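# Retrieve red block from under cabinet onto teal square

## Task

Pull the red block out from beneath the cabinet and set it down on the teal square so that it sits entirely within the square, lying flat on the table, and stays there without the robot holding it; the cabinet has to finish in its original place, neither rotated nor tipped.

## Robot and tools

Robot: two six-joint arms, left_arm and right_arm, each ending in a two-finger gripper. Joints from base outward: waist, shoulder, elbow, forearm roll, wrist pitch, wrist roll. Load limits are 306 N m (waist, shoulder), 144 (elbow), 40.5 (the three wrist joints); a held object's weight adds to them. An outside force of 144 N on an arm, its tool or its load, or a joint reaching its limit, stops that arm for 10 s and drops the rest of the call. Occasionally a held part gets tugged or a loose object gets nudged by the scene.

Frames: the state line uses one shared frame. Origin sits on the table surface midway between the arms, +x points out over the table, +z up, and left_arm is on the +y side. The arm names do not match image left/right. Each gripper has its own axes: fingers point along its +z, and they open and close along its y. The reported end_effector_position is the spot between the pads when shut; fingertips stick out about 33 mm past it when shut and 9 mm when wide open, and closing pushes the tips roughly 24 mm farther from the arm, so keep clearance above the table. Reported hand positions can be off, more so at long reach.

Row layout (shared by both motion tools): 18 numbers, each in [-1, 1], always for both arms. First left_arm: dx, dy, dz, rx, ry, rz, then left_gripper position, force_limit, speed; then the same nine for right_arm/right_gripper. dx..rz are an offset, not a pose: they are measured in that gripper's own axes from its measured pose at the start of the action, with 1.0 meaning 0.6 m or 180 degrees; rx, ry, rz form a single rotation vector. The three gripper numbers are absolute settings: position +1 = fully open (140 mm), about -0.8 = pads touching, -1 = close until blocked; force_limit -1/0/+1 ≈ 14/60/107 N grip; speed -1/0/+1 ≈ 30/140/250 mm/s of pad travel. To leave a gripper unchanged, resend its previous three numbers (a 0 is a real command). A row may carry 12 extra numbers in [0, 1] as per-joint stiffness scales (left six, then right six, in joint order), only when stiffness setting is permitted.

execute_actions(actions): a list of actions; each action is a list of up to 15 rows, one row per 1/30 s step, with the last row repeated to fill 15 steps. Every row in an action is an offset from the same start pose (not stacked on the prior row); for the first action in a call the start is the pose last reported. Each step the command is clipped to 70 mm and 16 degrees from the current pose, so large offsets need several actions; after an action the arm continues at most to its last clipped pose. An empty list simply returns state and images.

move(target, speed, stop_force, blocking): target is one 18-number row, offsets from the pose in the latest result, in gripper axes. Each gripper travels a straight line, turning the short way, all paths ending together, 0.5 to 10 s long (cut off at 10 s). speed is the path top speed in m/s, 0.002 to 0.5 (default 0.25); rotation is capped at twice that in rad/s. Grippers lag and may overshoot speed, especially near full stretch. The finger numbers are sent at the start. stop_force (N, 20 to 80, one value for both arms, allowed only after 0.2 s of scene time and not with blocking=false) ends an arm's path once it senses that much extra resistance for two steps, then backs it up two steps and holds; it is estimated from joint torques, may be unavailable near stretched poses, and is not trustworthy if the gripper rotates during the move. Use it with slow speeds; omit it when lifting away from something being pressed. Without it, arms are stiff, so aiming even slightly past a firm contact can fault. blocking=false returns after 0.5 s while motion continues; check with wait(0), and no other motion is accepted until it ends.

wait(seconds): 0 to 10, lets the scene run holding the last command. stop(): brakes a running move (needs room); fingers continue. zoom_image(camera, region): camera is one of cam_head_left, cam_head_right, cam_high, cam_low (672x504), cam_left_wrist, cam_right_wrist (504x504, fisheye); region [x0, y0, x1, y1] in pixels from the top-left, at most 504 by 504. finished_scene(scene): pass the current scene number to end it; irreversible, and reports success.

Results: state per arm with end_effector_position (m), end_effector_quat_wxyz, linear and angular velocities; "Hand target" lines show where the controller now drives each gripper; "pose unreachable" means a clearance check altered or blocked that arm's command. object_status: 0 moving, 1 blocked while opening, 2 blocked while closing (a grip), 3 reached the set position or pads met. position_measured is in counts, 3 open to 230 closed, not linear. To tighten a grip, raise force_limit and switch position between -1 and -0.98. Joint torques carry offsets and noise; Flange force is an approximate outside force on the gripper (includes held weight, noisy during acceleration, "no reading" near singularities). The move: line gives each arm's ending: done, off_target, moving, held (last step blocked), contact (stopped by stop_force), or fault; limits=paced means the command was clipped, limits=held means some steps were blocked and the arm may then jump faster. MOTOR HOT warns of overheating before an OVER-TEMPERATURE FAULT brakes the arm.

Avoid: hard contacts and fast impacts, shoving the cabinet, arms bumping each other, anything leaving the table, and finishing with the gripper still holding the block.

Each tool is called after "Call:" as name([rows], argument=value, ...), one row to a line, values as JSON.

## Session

Call:
execute_actions(actions=[])

Scene clock: 0.00 s.
left_arm: end_effector_position=(+0.5051, +0.1411, +0.2710) position_measured=3 object_status=3 end_effector_quat_wxyz=(+0.666, +0.743, -0.042, -0.042) end_effector_velocity=(+0.000, +0.000, -0.000) end_effector_angular_velocity=(-0.000, +0.000, +0.000) | right_arm: end_effector_position=(+0.3130, +0.1375, +0.1352) position_measured=3 object_status=3 end_effector_quat_wxyz=(+0.139, +0.771, +0.017, +0.621) end_effector_velocity=(-0.000, -0.000, -0.000) end_effector_angular_velocity=(-0.001, +0.000, +0.000)
Joint positions: left_arm=[-0.266  0.283  2.196 -1.461  1.519  2.473] | right_arm=[ 1.23   0.649  1.853 -1.418  1.447  3.826]
Joint velocities: left_arm=[ 0.  0.  0. -0. -0.  0.] | right_arm=[ 0.  0.  0. -0.  0. -0.]
Joint torques (N m, as the joint torque sensors report them, + toward a larger angle): no reading
Flange force (N, the push that the arm receives, along the gripper's own x y z axes): no reading
Hand target (left_arm): +0.505, +0.141, +0.271; +0.666, +0.743, -0.042, -0.042
Hand target (right_arm): +0.313, +0.138, +0.135; +0.139, +0.771, +0.017, +0.621
Joint stiffness scale: left_arm=[1. 1. 1. 1. 1. 1.] | right_arm=[1. 1. 1. 1. 1. 1.]

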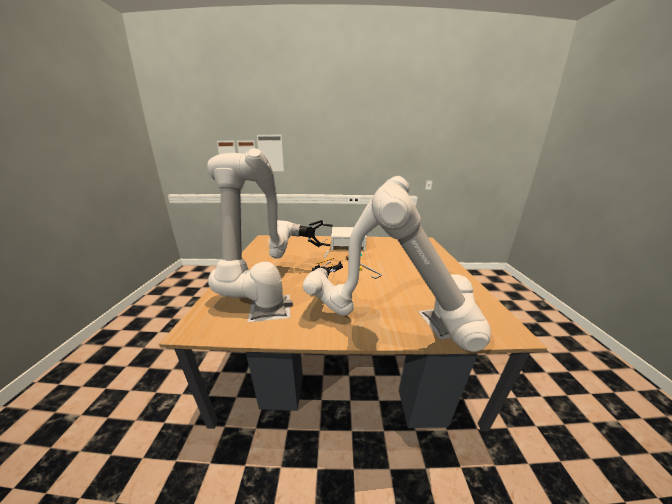

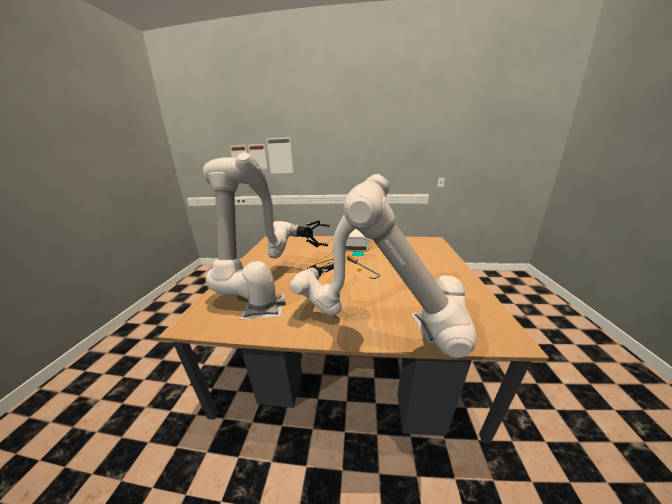

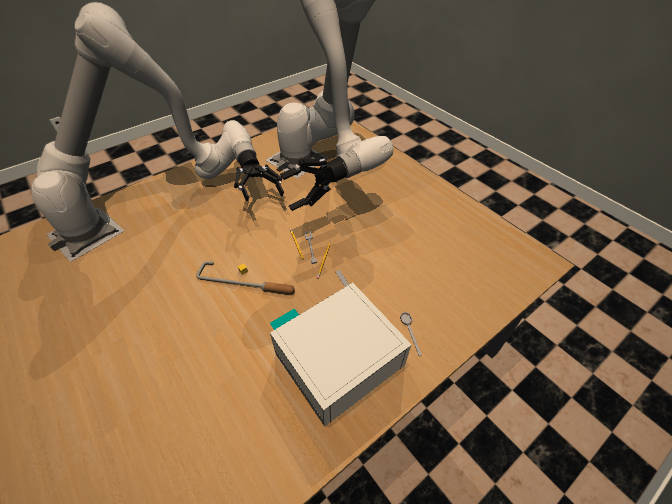

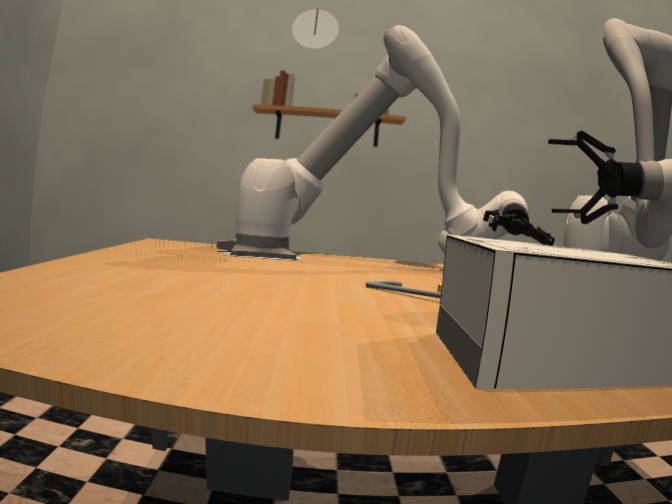

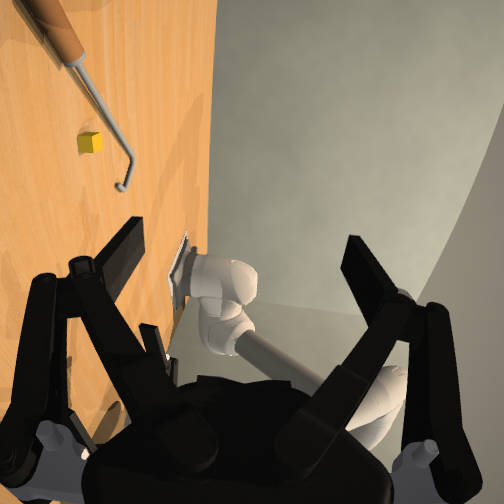

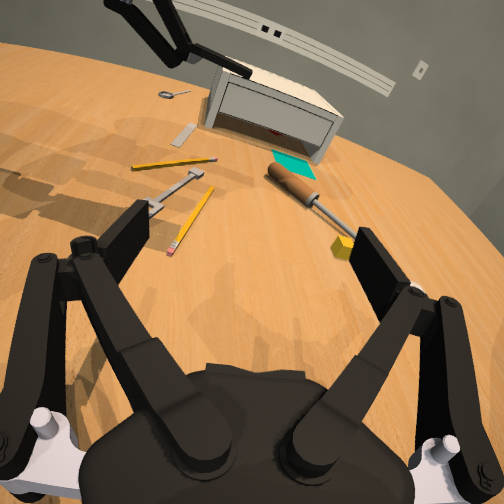

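Call:
zoom_image(camera="cam_right_wrist", region=[190, 60, 370, 220])

Call:
zoom_image(camera="cam_high", region=[170, 200, 430, 430])

Region (190, 60, 370, 220) of cam_right_wrist's 504x504 image, scaled by 2.800, with more detail than that image has.

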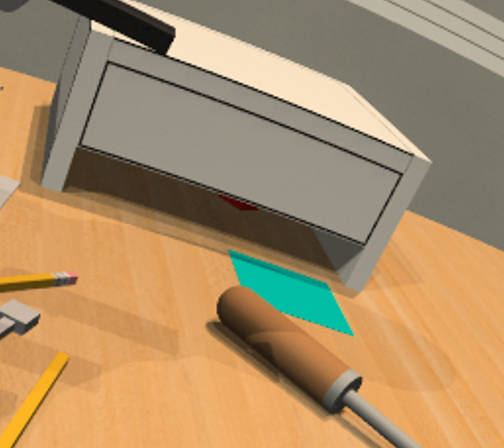

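Region (170, 200, 430, 430) of cam_high's 672x504 image, scaled by 1.938, with more detail than that image has; it fills the top 446 rows of this view, and the rest is white.

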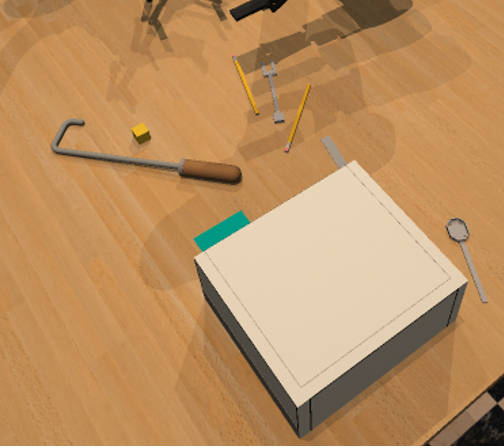

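Call:
move(target=[0.261,-0.09,0.25,0.4326,0.2028,-0.223,0.2,0,0,-0.172,0.446,0.086,0.0588,0.0348,0.0675,1,0,0], speed=0.25)

Call:
zoom_image(camera="cam_right_wrist", region=[100, 40, 340, 220])

Scene clock: 35.60 s.
left_arm: end_effector_position=(+0.6411, -0.0204, +0.1990) position_measured=104 object_status=3 end_effector_quat_wxyz=(+0.002, +0.931, +0.365, -0.002) end_effector_velocity=(+0.001, +0.000, +0.002) end_effector_angular_velocity=(+0.004, +0.002, +0.004) | right_arm: end_effector_position=(+0.2990, -0.1484, +0.0887) position_measured=3 object_status=3 end_effector_quat_wxyz=(+0.000, +0.745, -0.000, +0.667) end_effector_velocity=(+0.000, -0.000, +0.000) end_effector_angular_velocity=(+0.003, -0.001, +0.001)
Joint positions: left_arm=[-0.913  0.427  1.482 -0.007  1.231  0.112] | right_arm=[ 1.151  0.543  2.533 -1.793  1.446  4.649]
Joint velocities: left_arm=[-0.     0.001 -0.005  0.002  0.007 -0.005] | right_arm=[-0.     0.001  0.001 -0.002  0.002  0.005]
Joint torques (N m, as the joint torque sensors report them, + toward a larger angle): left_arm=[  3.35 -87.46 -42.44   4.67   0.26   0.43] | right_arm=[ -4.29 -52.33   1.06  -0.08   2.27  -0.17]
Flange force (N, the push that the arm receives, along the gripper's own x y z axes): left_arm=[-4.7 0.7 6.6] | right_arm=[-1.0 -2.4 -11.4]
Hand target (left_arm): +0.642, -0.021, +0.200; +0.001, +0.931, +0.365, -0.001
Hand target (right_arm): +0.299, -0.150, +0.090; -0.000, +0.743, -0.000, +0.669
Off the commanded pose (left_arm): 0.002 m, 0 deg.
Off the commanded pose (right_arm): 0.002 m, 0 deg.
Joint stiffness scale: left_arm=[1. 1. 1. 1. 1. 1.] | right_arm=[1. 1. 1. 1. 1. 1.]
move: done

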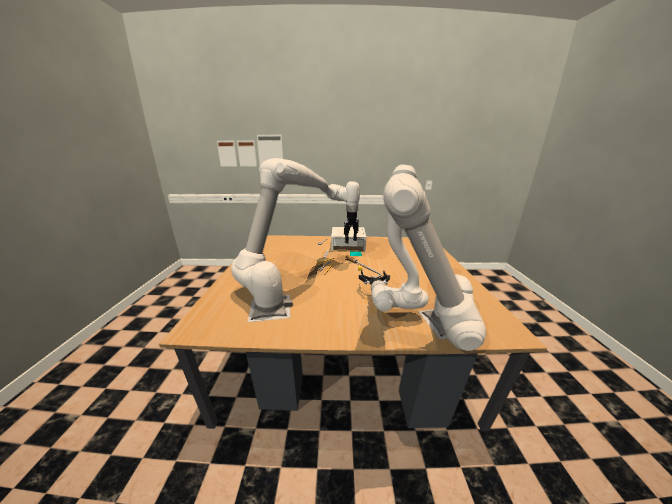

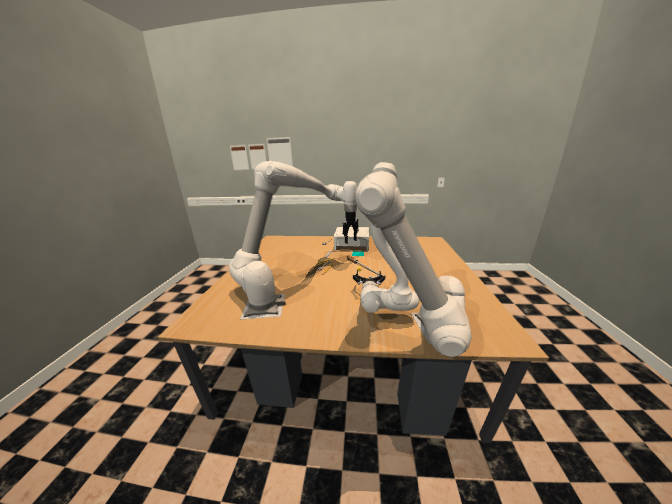

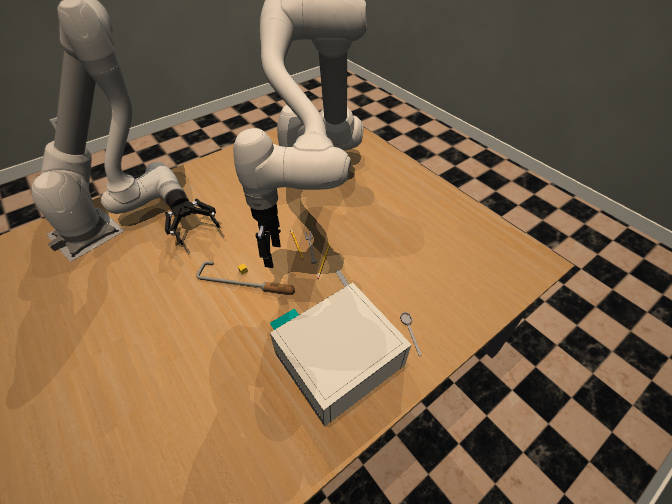

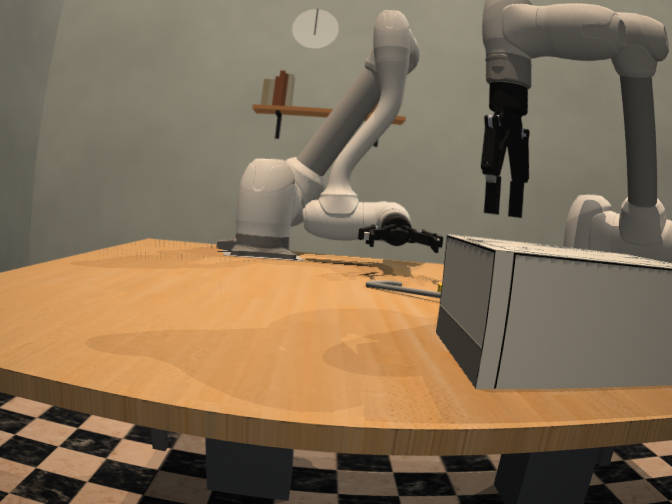

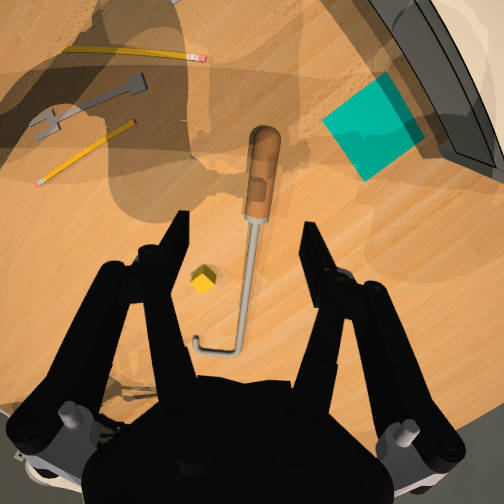

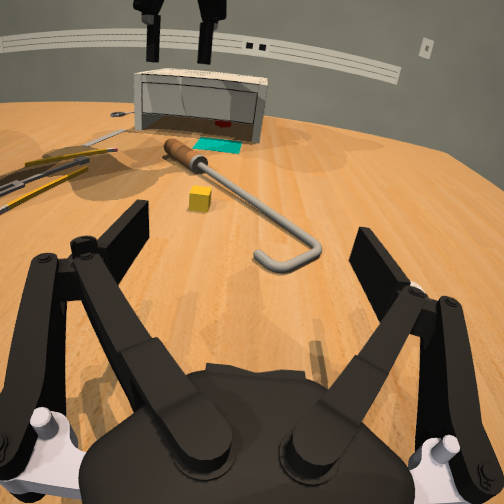

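Region (100, 40, 340, 220) of cam_right_wrist's 504x504 image, scaled by 2.100, with more detail than that image has; it fills the top 378 rows of this view, and the rest is white.

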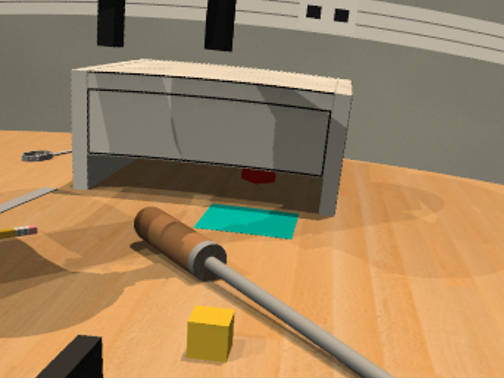

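Call:
move(target=[-0.015,0.027,0.215,0,0,0,0.2,0,0,0,0,0,0,0,0,1,0,0], speed=0.15)

Scene clock: 43.63 s.
left_arm: end_effector_position=(+0.6470, -0.0386, +0.0728) position_measured=104 object_status=3 end_effector_quat_wxyz=(+0.003, +0.931, +0.364, -0.002) end_effector_velocity=(+0.001, -0.001, +0.001) end_effector_angular_velocity=(-0.002, -0.002, -0.001) | right_arm: end_effector_position=(+0.2990, -0.1484, +0.0887) position_measured=3 object_status=3 end_effector_quat_wxyz=(-0.000, +0.745, -0.000, +0.667) end_effector_velocity=(-0.000, +0.000, -0.000) end_effector_angular_velocity=(-0.000, -0.000, +0.000)
Joint positions: left_arm=[-0.926  0.535  1.561 -0.007  1.041  0.102] | right_arm=[ 1.151  0.543  2.533 -1.793  1.446  4.649]
Joint velocities: left_arm=[ 0.    -0.    -0.001  0.    -0.002  0.001] | right_arm=[ 0.  0. -0. -0.  0. -0.]
Joint torques (N m, as the joint torque sensors report them, + toward a larger angle): left_arm=[  0.42 -95.62 -39.39   4.75  -0.13   0.18] | right_arm=[ -3.76 -52.     1.47  -0.22   2.46   0.08]
Flange force (N, the push that the arm receives, along the gripper's own x y z axes): left_arm=[-0.5 1.9 7.6] | right_arm=[0.5 -3.3 -10.3]
Hand target (left_arm): +0.645, -0.039, +0.070; +0.002, +0.931, +0.365, -0.002
Hand target (right_arm): +0.299, -0.148, +0.089; +0.000, +0.745, -0.000, +0.667
Off the commanded pose (left_arm): 0.003 m, 0 deg.
Off the commanded pose (right_arm): 0.000 m, 0 deg.
Joint stiffness scale: left_arm=[1. 1. 1. 1. 1. 1.] | right_arm=[1. 1. 1. 1. 1. 1.]
move: done

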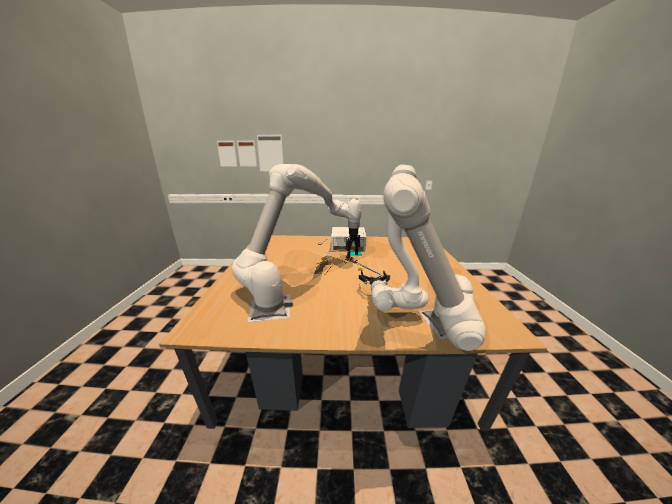

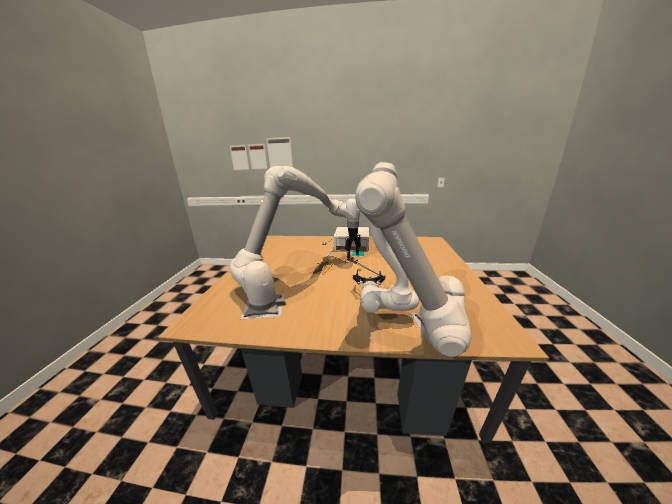

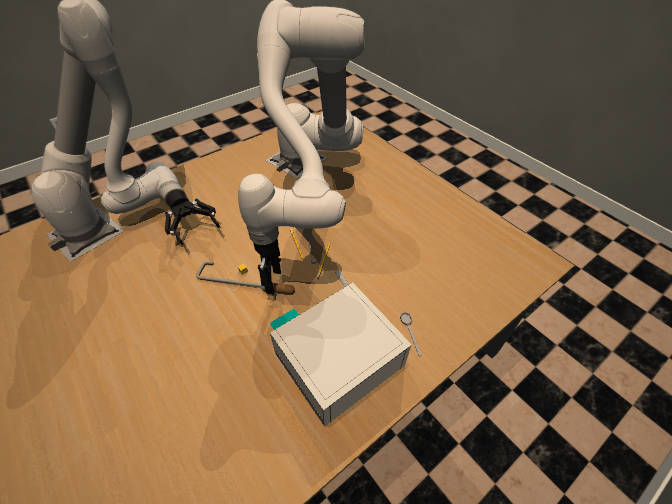

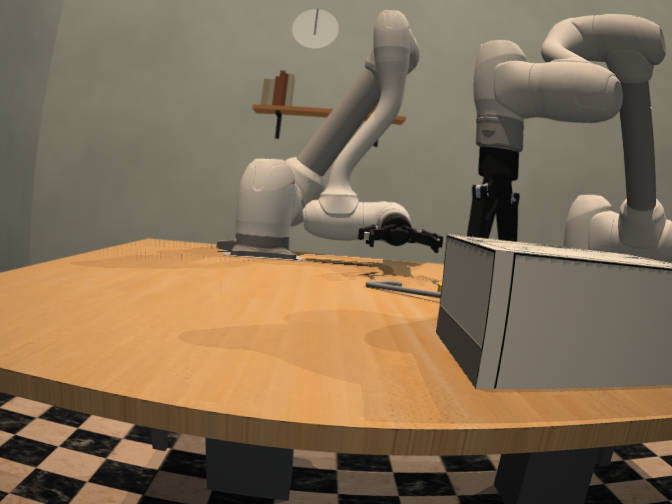

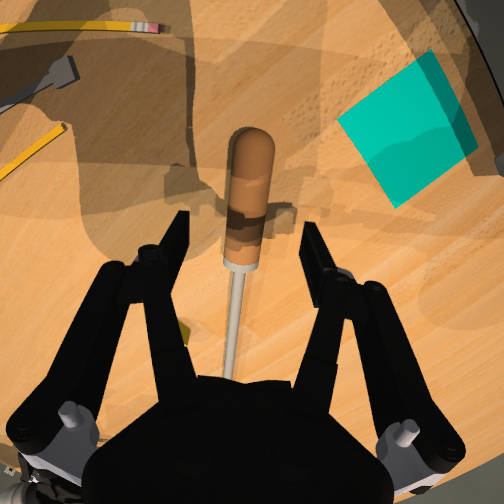

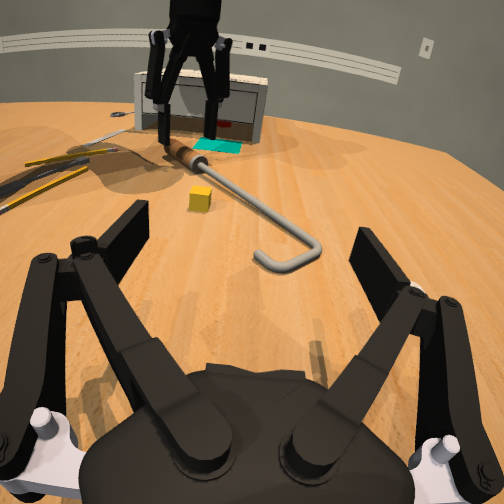

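Call:
move(target=[0.012,0,0.064,0,0,0,0.2,0,0,0,0,0,0,0,0,1,0,0], speed=0.05)

Call:
execute_actions([
  [[0,0,0,0,0,0,-1,1,-0.4,0,0,0,0,0,0,1,0,0]],
  [[0,0,0,0,0,0,-1,1,-0.4,0,0,0,0,0,0,1,0,0]],
])

Call:
zoom_image(camera="cam_right_wrist", region=[130, 90, 270, 200])

Scene clock: 49.03 s.
left_arm: end_effector_position=(+0.6526, -0.0360, +0.0375) position_measured=104 object_status=3 end_effector_quat_wxyz=(+0.004, +0.931, +0.365, -0.001) end_effector_velocity=(+0.000, +0.000, -0.000) end_effector_angular_velocity=(+0.000, -0.001, +0.001) | right_arm: end_effector_position=(+0.2990, -0.1484, +0.0887) position_measured=3 object_status=3 end_effector_quat_wxyz=(-0.000, +0.745, -0.000, +0.667) end_effector_velocity=(-0.000, -0.000, -0.000) end_effector_angular_velocity=(-0.001, +0.000, +0.001)
Joint positions: left_arm=[-0.919  0.568  1.581 -0.007  0.987  0.108] | right_arm=[ 1.151  0.543  2.533 -1.793  1.446  4.649]
Joint velocities: left_arm=[ 0.     0.     0.001  0.001 -0.002 -0.002] | right_arm=[ 0.     0.     0.    -0.     0.    -0.001]
Joint torques (N m, as the joint torque sensors report them, + toward a larger angle): left_arm=[  1.86 -95.91 -36.93   3.94   0.26   0.45] | right_arm=[ -3.48 -51.53   1.69  -0.08   2.54  -0.17]
Flange force (N, the push that the arm receives, along the gripper's own x y z axes): left_arm=[-2.5 2.4 6.3] | right_arm=[1.4 -3.1 -9.2]
Hand target (left_arm): +0.652, -0.034, +0.034; +0.003, +0.931, +0.364, -0.002
Hand target (right_arm): +0.299, -0.148, +0.089; -0.000, +0.745, -0.000, +0.667
Off the commanded pose (left_arm): 0.004 m, 0 deg.
Off the commanded pose (right_arm): 0.000 m, 0 deg.
Joint stiffness scale: left_arm=[1. 1. 1. 1. 1. 1.] | right_arm=[1. 1. 1. 1. 1. 1.]
move: off_target (left_arm)

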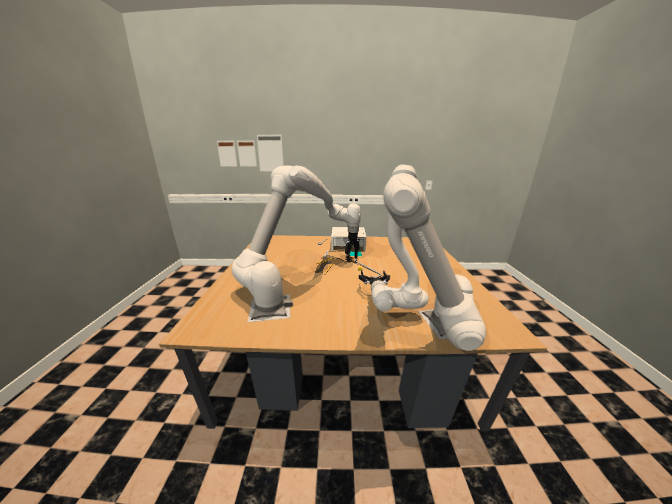

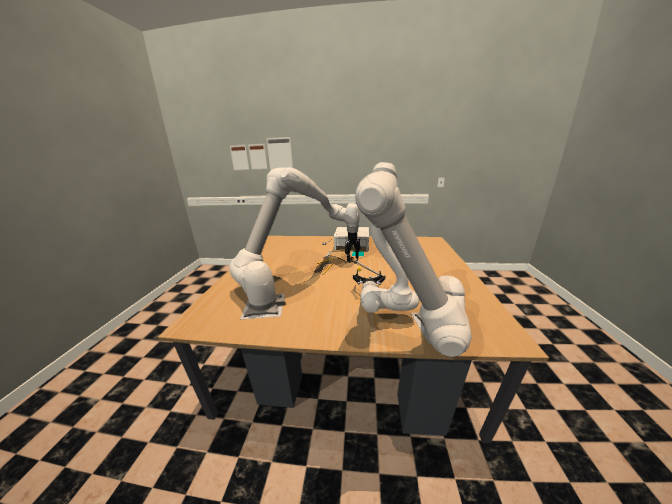

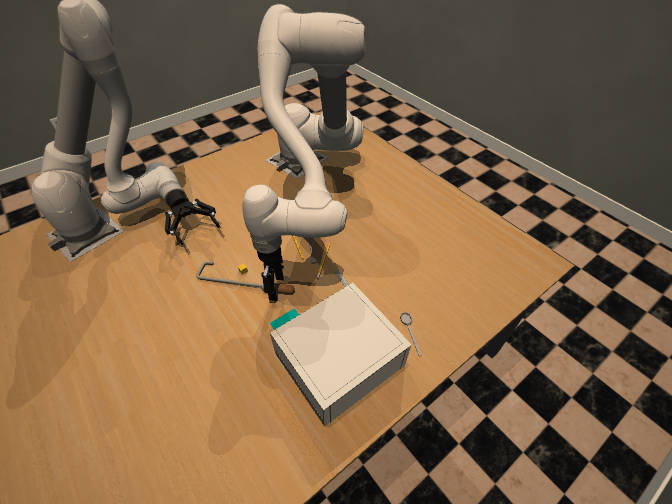

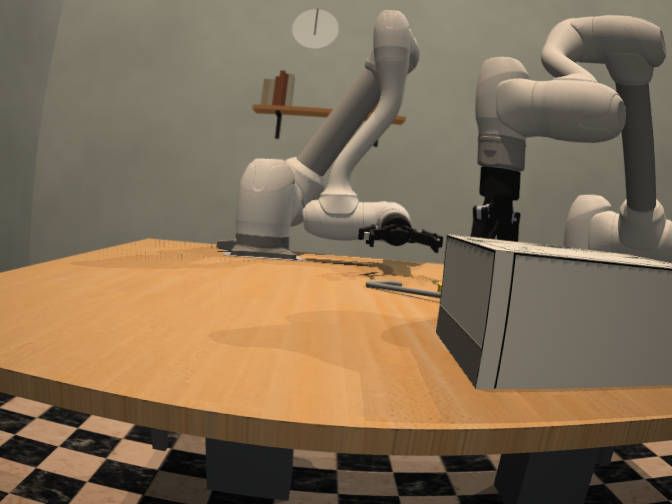

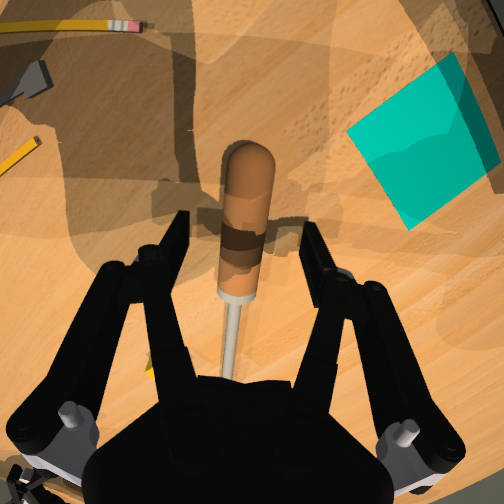

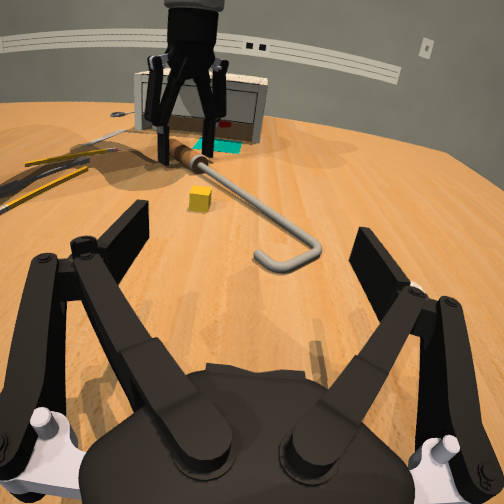

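Scene clock: 50.03 s.
left_arm: end_effector_position=(+0.6526, -0.0360, +0.0375) position_measured=192 object_status=2 end_effector_quat_wxyz=(+0.004, +0.931, +0.365, -0.001) end_effector_velocity=(-0.000, -0.000, -0.000) end_effector_angular_velocity=(+0.000, +0.000, -0.001) | right_arm: end_effector_position=(+0.2990, -0.1484, +0.0887) position_measured=3 object_status=3 end_effector_quat_wxyz=(-0.000, +0.745, -0.000, +0.667) end_effector_velocity=(-0.000, +0.000, +0.000) end_effector_angular_velocity=(+0.000, -0.000, +0.000)
Joint positions: left_arm=[-0.919  0.568  1.581 -0.007  0.987  0.108] | right_arm=[ 1.151  0.543  2.533 -1.793  1.446  4.649]
Joint velocities: left_arm=[-0.  0. -0. -0. -0.  0.] | right_arm=[ 0. -0. -0.  0. -0.  0.]
Joint torques (N m, as the joint torque sensors report them, + toward a larger angle): left_arm=[  2.55 -92.32 -30.94   4.31   0.9    0.39] | right_arm=[ -3.79 -50.56   1.38  -0.23   2.4    0.14]
Flange force (N, the push that the arm receives, along the gripper's own x y z axes): left_arm=[-2.1 11.1 0.6] | right_arm=[4.8 -3.1 -10.9]
Flange force at the end of the 1st action (N, along the gripper's axes at the end of the call): left_arm=[3.1 6.2 9.0] | right_arm=[-3.8 -3.2 -9.5]
Hand target (left_arm): +0.653, -0.036, +0.037; +0.004, +0.931, +0.365, -0.001
Hand target (right_arm): +0.299, -0.148, +0.089; -0.000, +0.745, -0.000, +0.667
Off the commanded pose (left_arm): 0.000 m, 0 deg.
Off the commanded pose (right_arm): 0.000 m, 0 deg.
Joint stiffness scale: left_arm=[1. 1. 1. 1. 1. 1.] | right_arm=[1. 1. 1. 1. 1. 1.]

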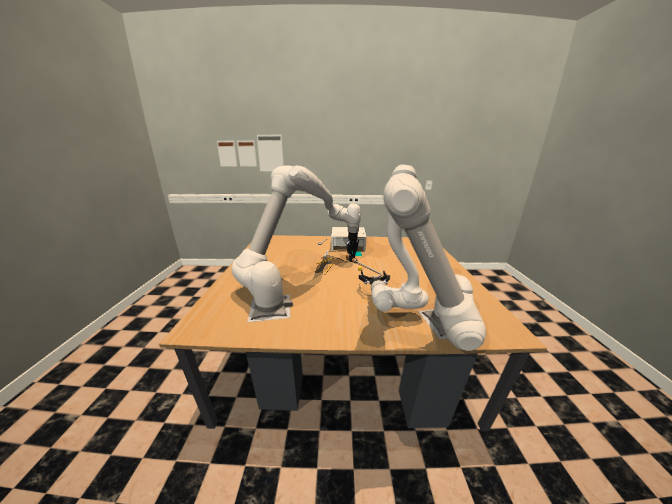

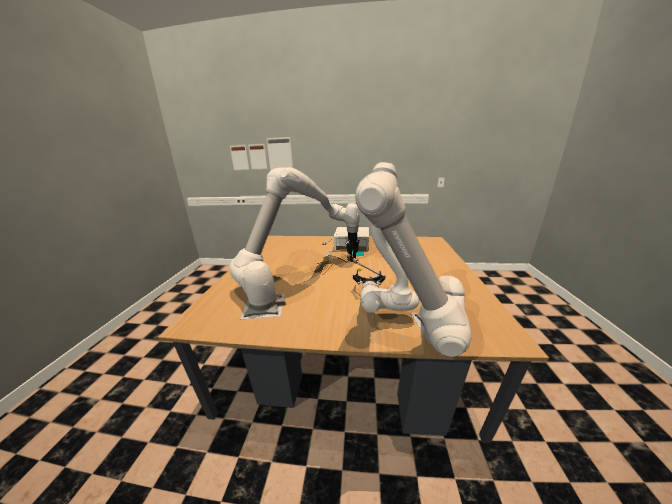

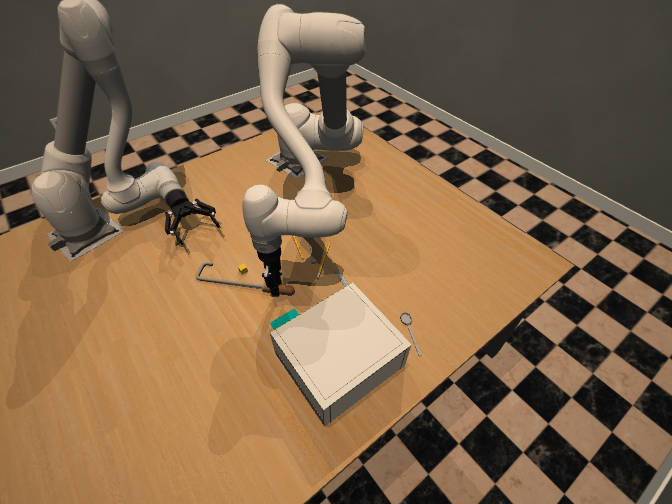

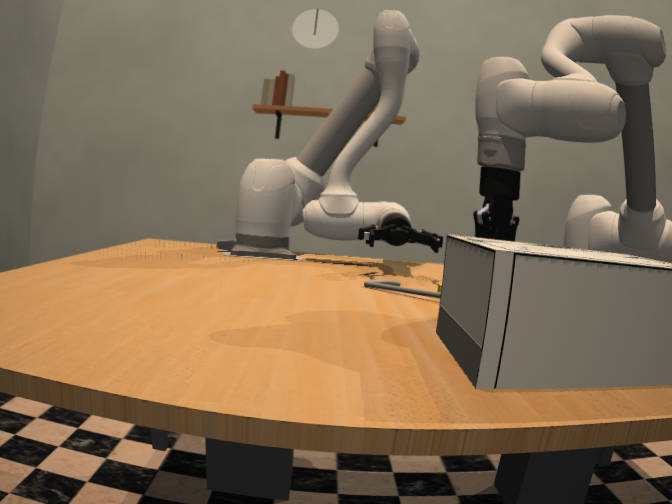

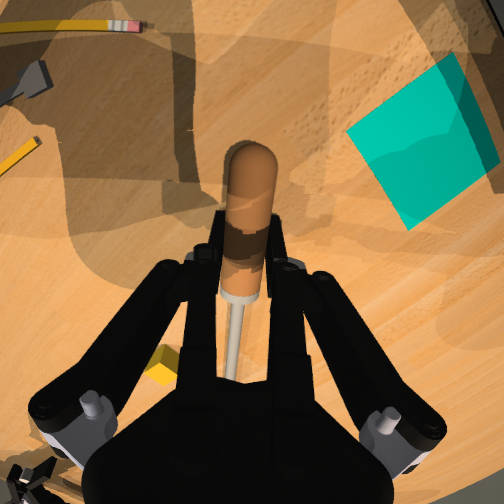

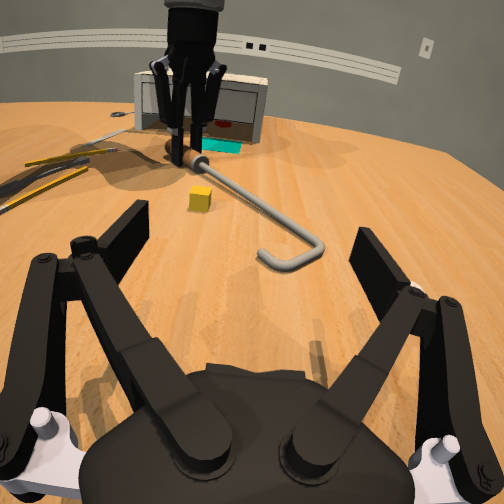

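Region (130, 90, 270, 200) of cam_right_wrist's 504x504 image, scaled by 3.600, with more detail than that image has; it fills the top 396 rows of this view, and the rest is white.

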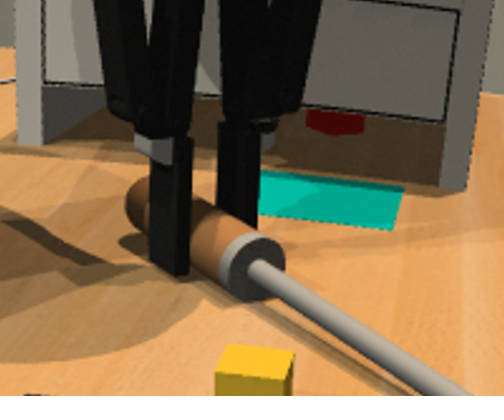

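Call:
move(target=[0,0,-0.018,0,0,0,-1,1,-0.4,0,0,0,0,0,0,1,0,0], speed=0.03)

Call:
move(target=[-0.06,-0.285,0,0,0,-0.762,-1,1,-0.4,0,0,0,0,0,0,1,0,0], speed=0.25)

Call:
zoom_image(camera="cam_right_wrist", region=[60, 60, 300, 220])

Scene clock: 57.63 s.
left_arm: end_effector_position=(+0.6513, -0.0349, +0.0452) position_measured=192 object_status=2 end_effector_quat_wxyz=(+0.003, +0.931, +0.365, -0.002) end_effector_velocity=(-0.000, +0.001, +0.000) end_effector_angular_velocity=(+0.001, +0.001, +0.001) | right_arm: end_effector_position=(+0.2990, -0.1484, +0.0887) position_measured=3 object_status=3 end_effector_quat_wxyz=(-0.000, +0.745, -0.000, +0.667) end_effector_velocity=(-0.000, -0.000, -0.000) end_effector_angular_velocity=(+0.001, +0.000, +0.000)
Joint positions: left_arm=[-0.919  0.56   1.578 -0.007  1.     0.108] | right_arm=[ 1.151  0.543  2.533 -1.793  1.446  4.649]
Joint velocities: left_arm=[ 0.    -0.     0.     0.001  0.001 -0.001] | right_arm=[ 0.    -0.     0.    -0.    -0.     0.001]
Joint torques (N m, as the joint torque sensors report them, + toward a larger angle): left_arm=[  -0.36 -100.04  -40.1     3.85    0.53    0.28] | right_arm=[ -3.67 -52.02   1.79  -0.26   2.29  -0.14]
Flange force (N, the push that the arm receives, along the gripper's own x y z axes): left_arm=[0.5 1.5 12.9] | right_arm=[-0.2 -3.5 -10.0]
Hand target (left_arm): +0.653, -0.036, +0.048; +0.004, +0.931, +0.365, -0.001
Hand target (right_arm): +0.299, -0.148, +0.089; -0.000, +0.745, -0.000, +0.667
Off the commanded pose (left_arm): 0.004 m, 0 deg.
Off the commanded pose (right_arm): 0.000 m, 0 deg.
Joint stiffness scale: left_arm=[1. 1. 1. 1. 1. 1.] | right_arm=[1. 1. 1. 1. 1. 1.]
move: off_target (left_arm)

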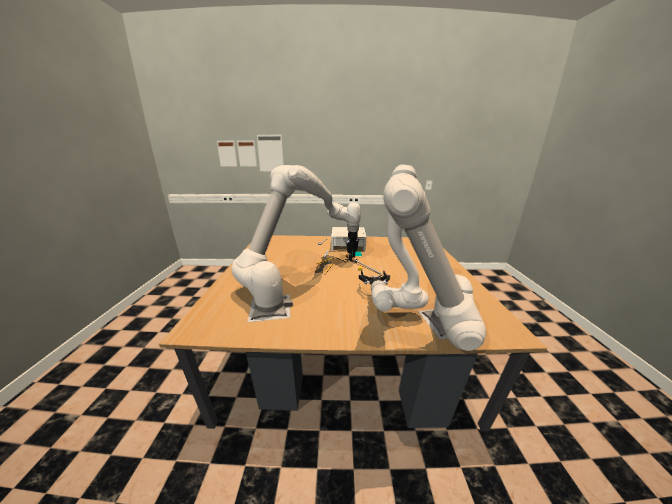

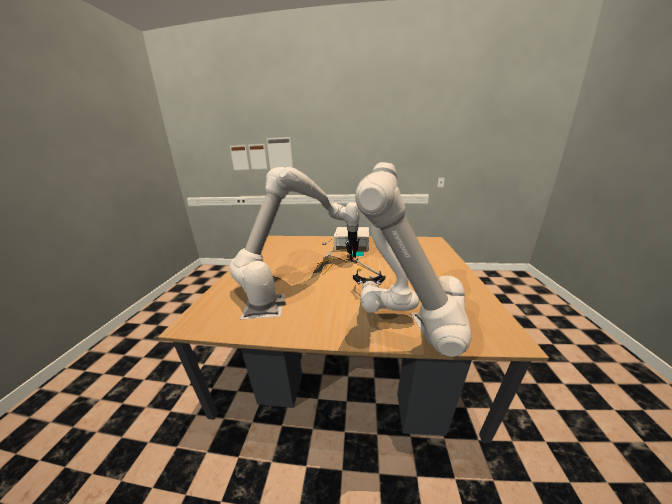

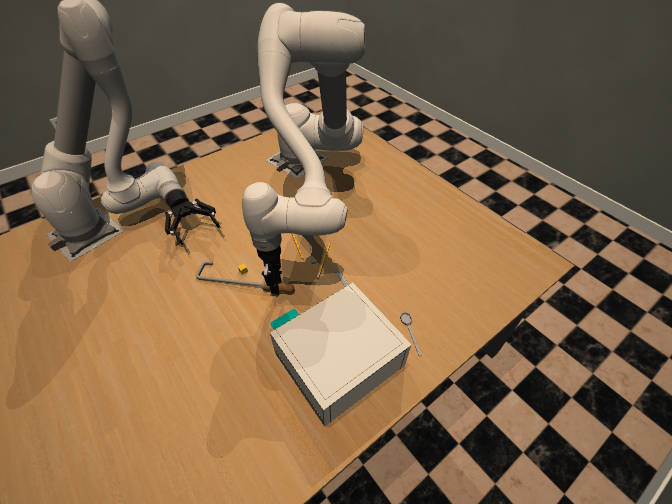

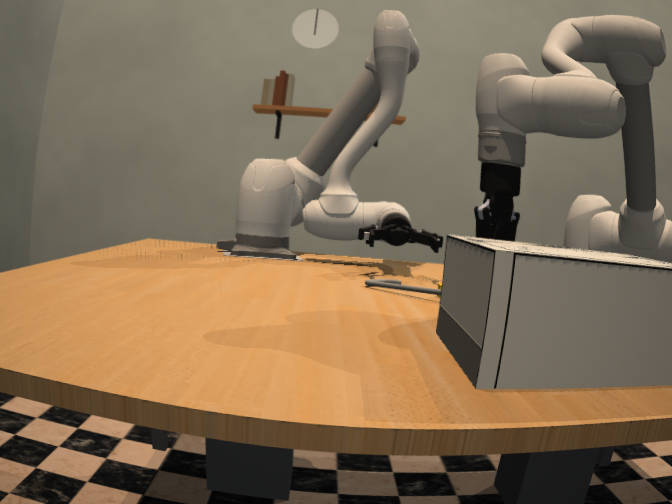

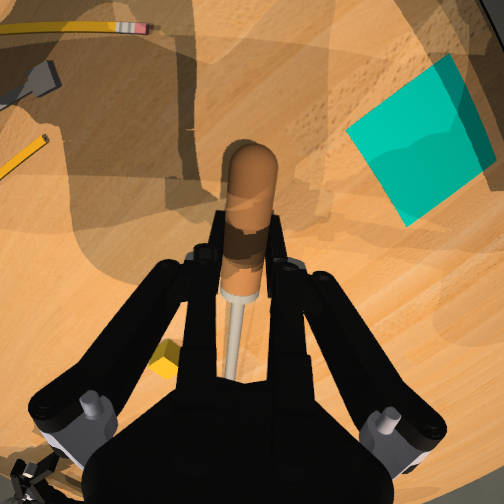

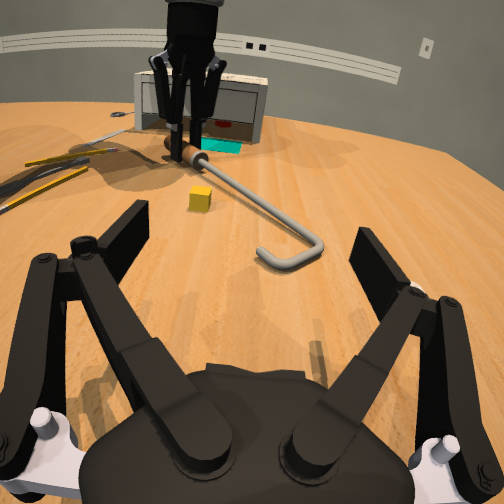

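Scene clock: 62.83 s.
left_arm: end_effector_position=(+0.5107, +0.0658, +0.0458) position_measured=192 object_status=2 end_effector_quat_wxyz=(-0.001, +0.001, +1.000, -0.003) end_effector_velocity=(-0.000, -0.000, +0.000) end_effector_angular_velocity=(-0.001, -0.000, +0.007) | right_arm: end_effector_position=(+0.2990, -0.1484, +0.0887) position_measured=3 object_status=3 end_effector_quat_wxyz=(-0.000, +0.745, -0.000, +0.667) end_effector_velocity=(+0.000, -0.000, +0.000) end_effector_angular_velocity=(-0.001, +0.000, -0.000)
Joint positions: left_arm=[-0.946  0.33   1.942 -0.007  0.866 -2.31 ] | right_arm=[ 1.151  0.543  2.533 -1.793  1.446  4.649]
Joint velocities: left_arm=[-0.    -0.001  0.    -0.001 -0.001 -0.006] | right_arm=[-0. -0.  0.  0.  0. -0.]
Joint torques (N m, as the joint torque sensors report them, + toward a larger angle): left_arm=[  0.32 -74.2  -38.42   4.24  -0.45  -0.52] | right_arm=[ -3.77 -51.8    1.17  -0.39   2.5   -0.11]
Flange force (N, the push that the arm receives, along the gripper's own x y z axes): left_arm=[0.3 0.9 13.7] | right_arm=[0.8 -2.6 -11.0]
Hand target (left_arm): +0.509, +0.066, +0.045; -0.000, +0.000, +1.000, -0.003
Hand target (right_arm): +0.299, -0.148, +0.089; -0.000, +0.745, -0.000, +0.667
Off the commanded pose (left_arm): 0.002 m, 0 deg.
Off the commanded pose (right_arm): 0.000 m, 0 deg.
Joint stiffness scale: left_arm=[1. 1. 1. 1. 1. 1.] | right_arm=[1. 1. 1. 1. 1. 1.]
move: done

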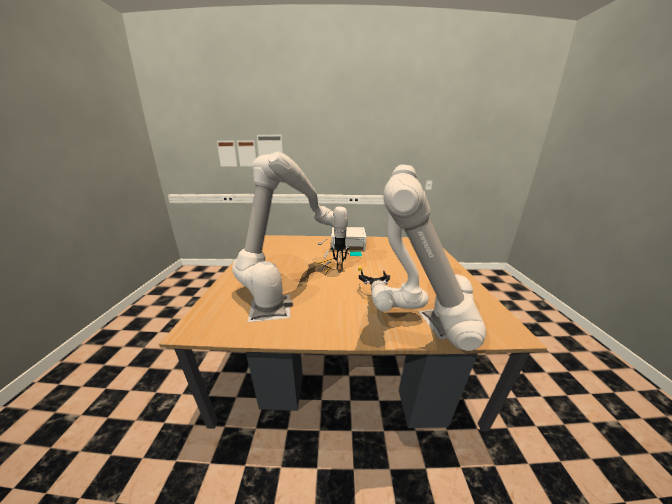

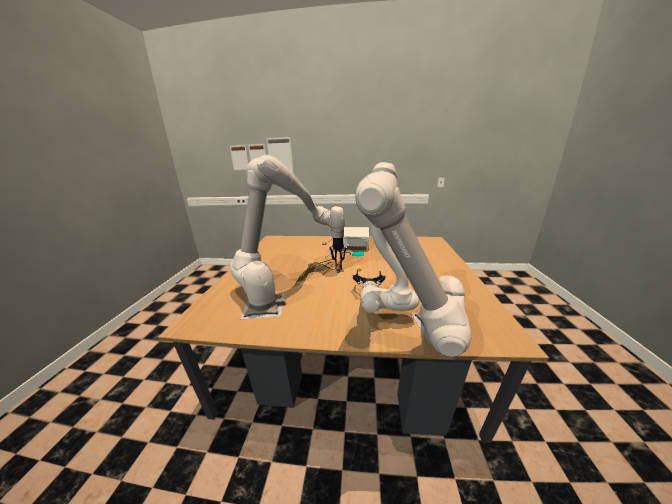

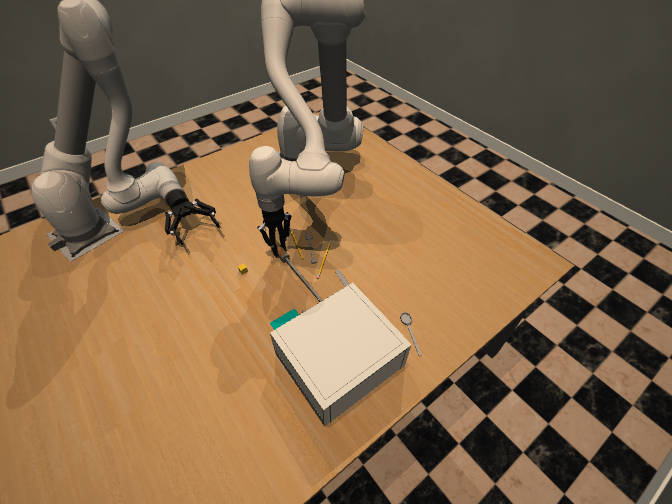

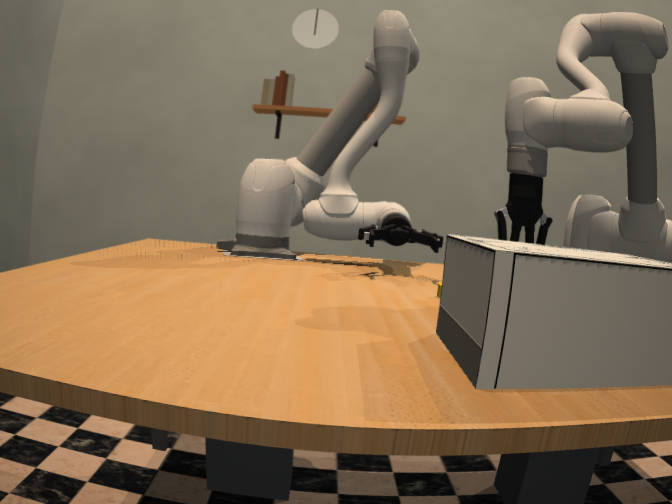

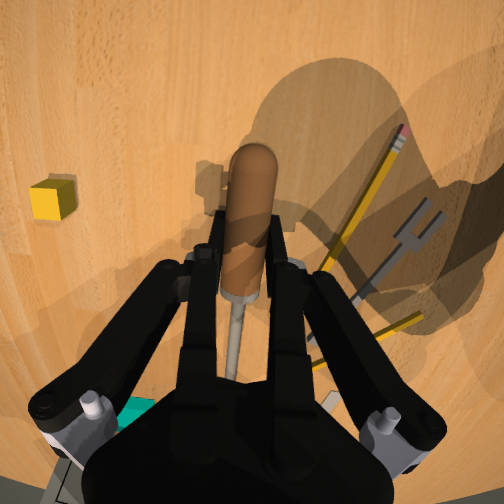

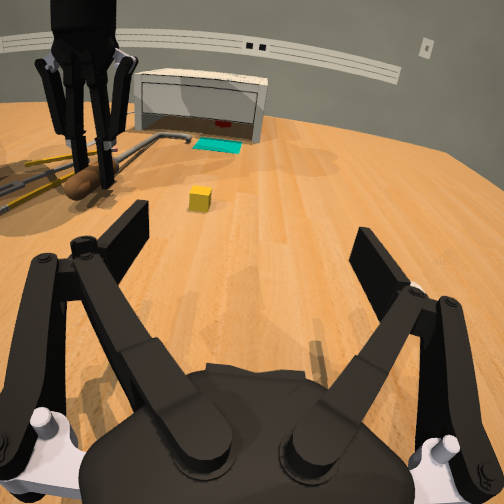

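Region (60, 60, 300, 220) of cam_right_wrist's 504x504 image, scaled by 2.100, with more detail than that image has.

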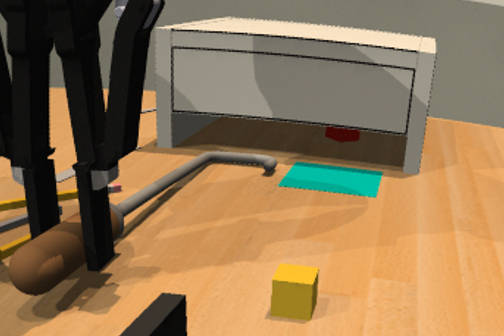

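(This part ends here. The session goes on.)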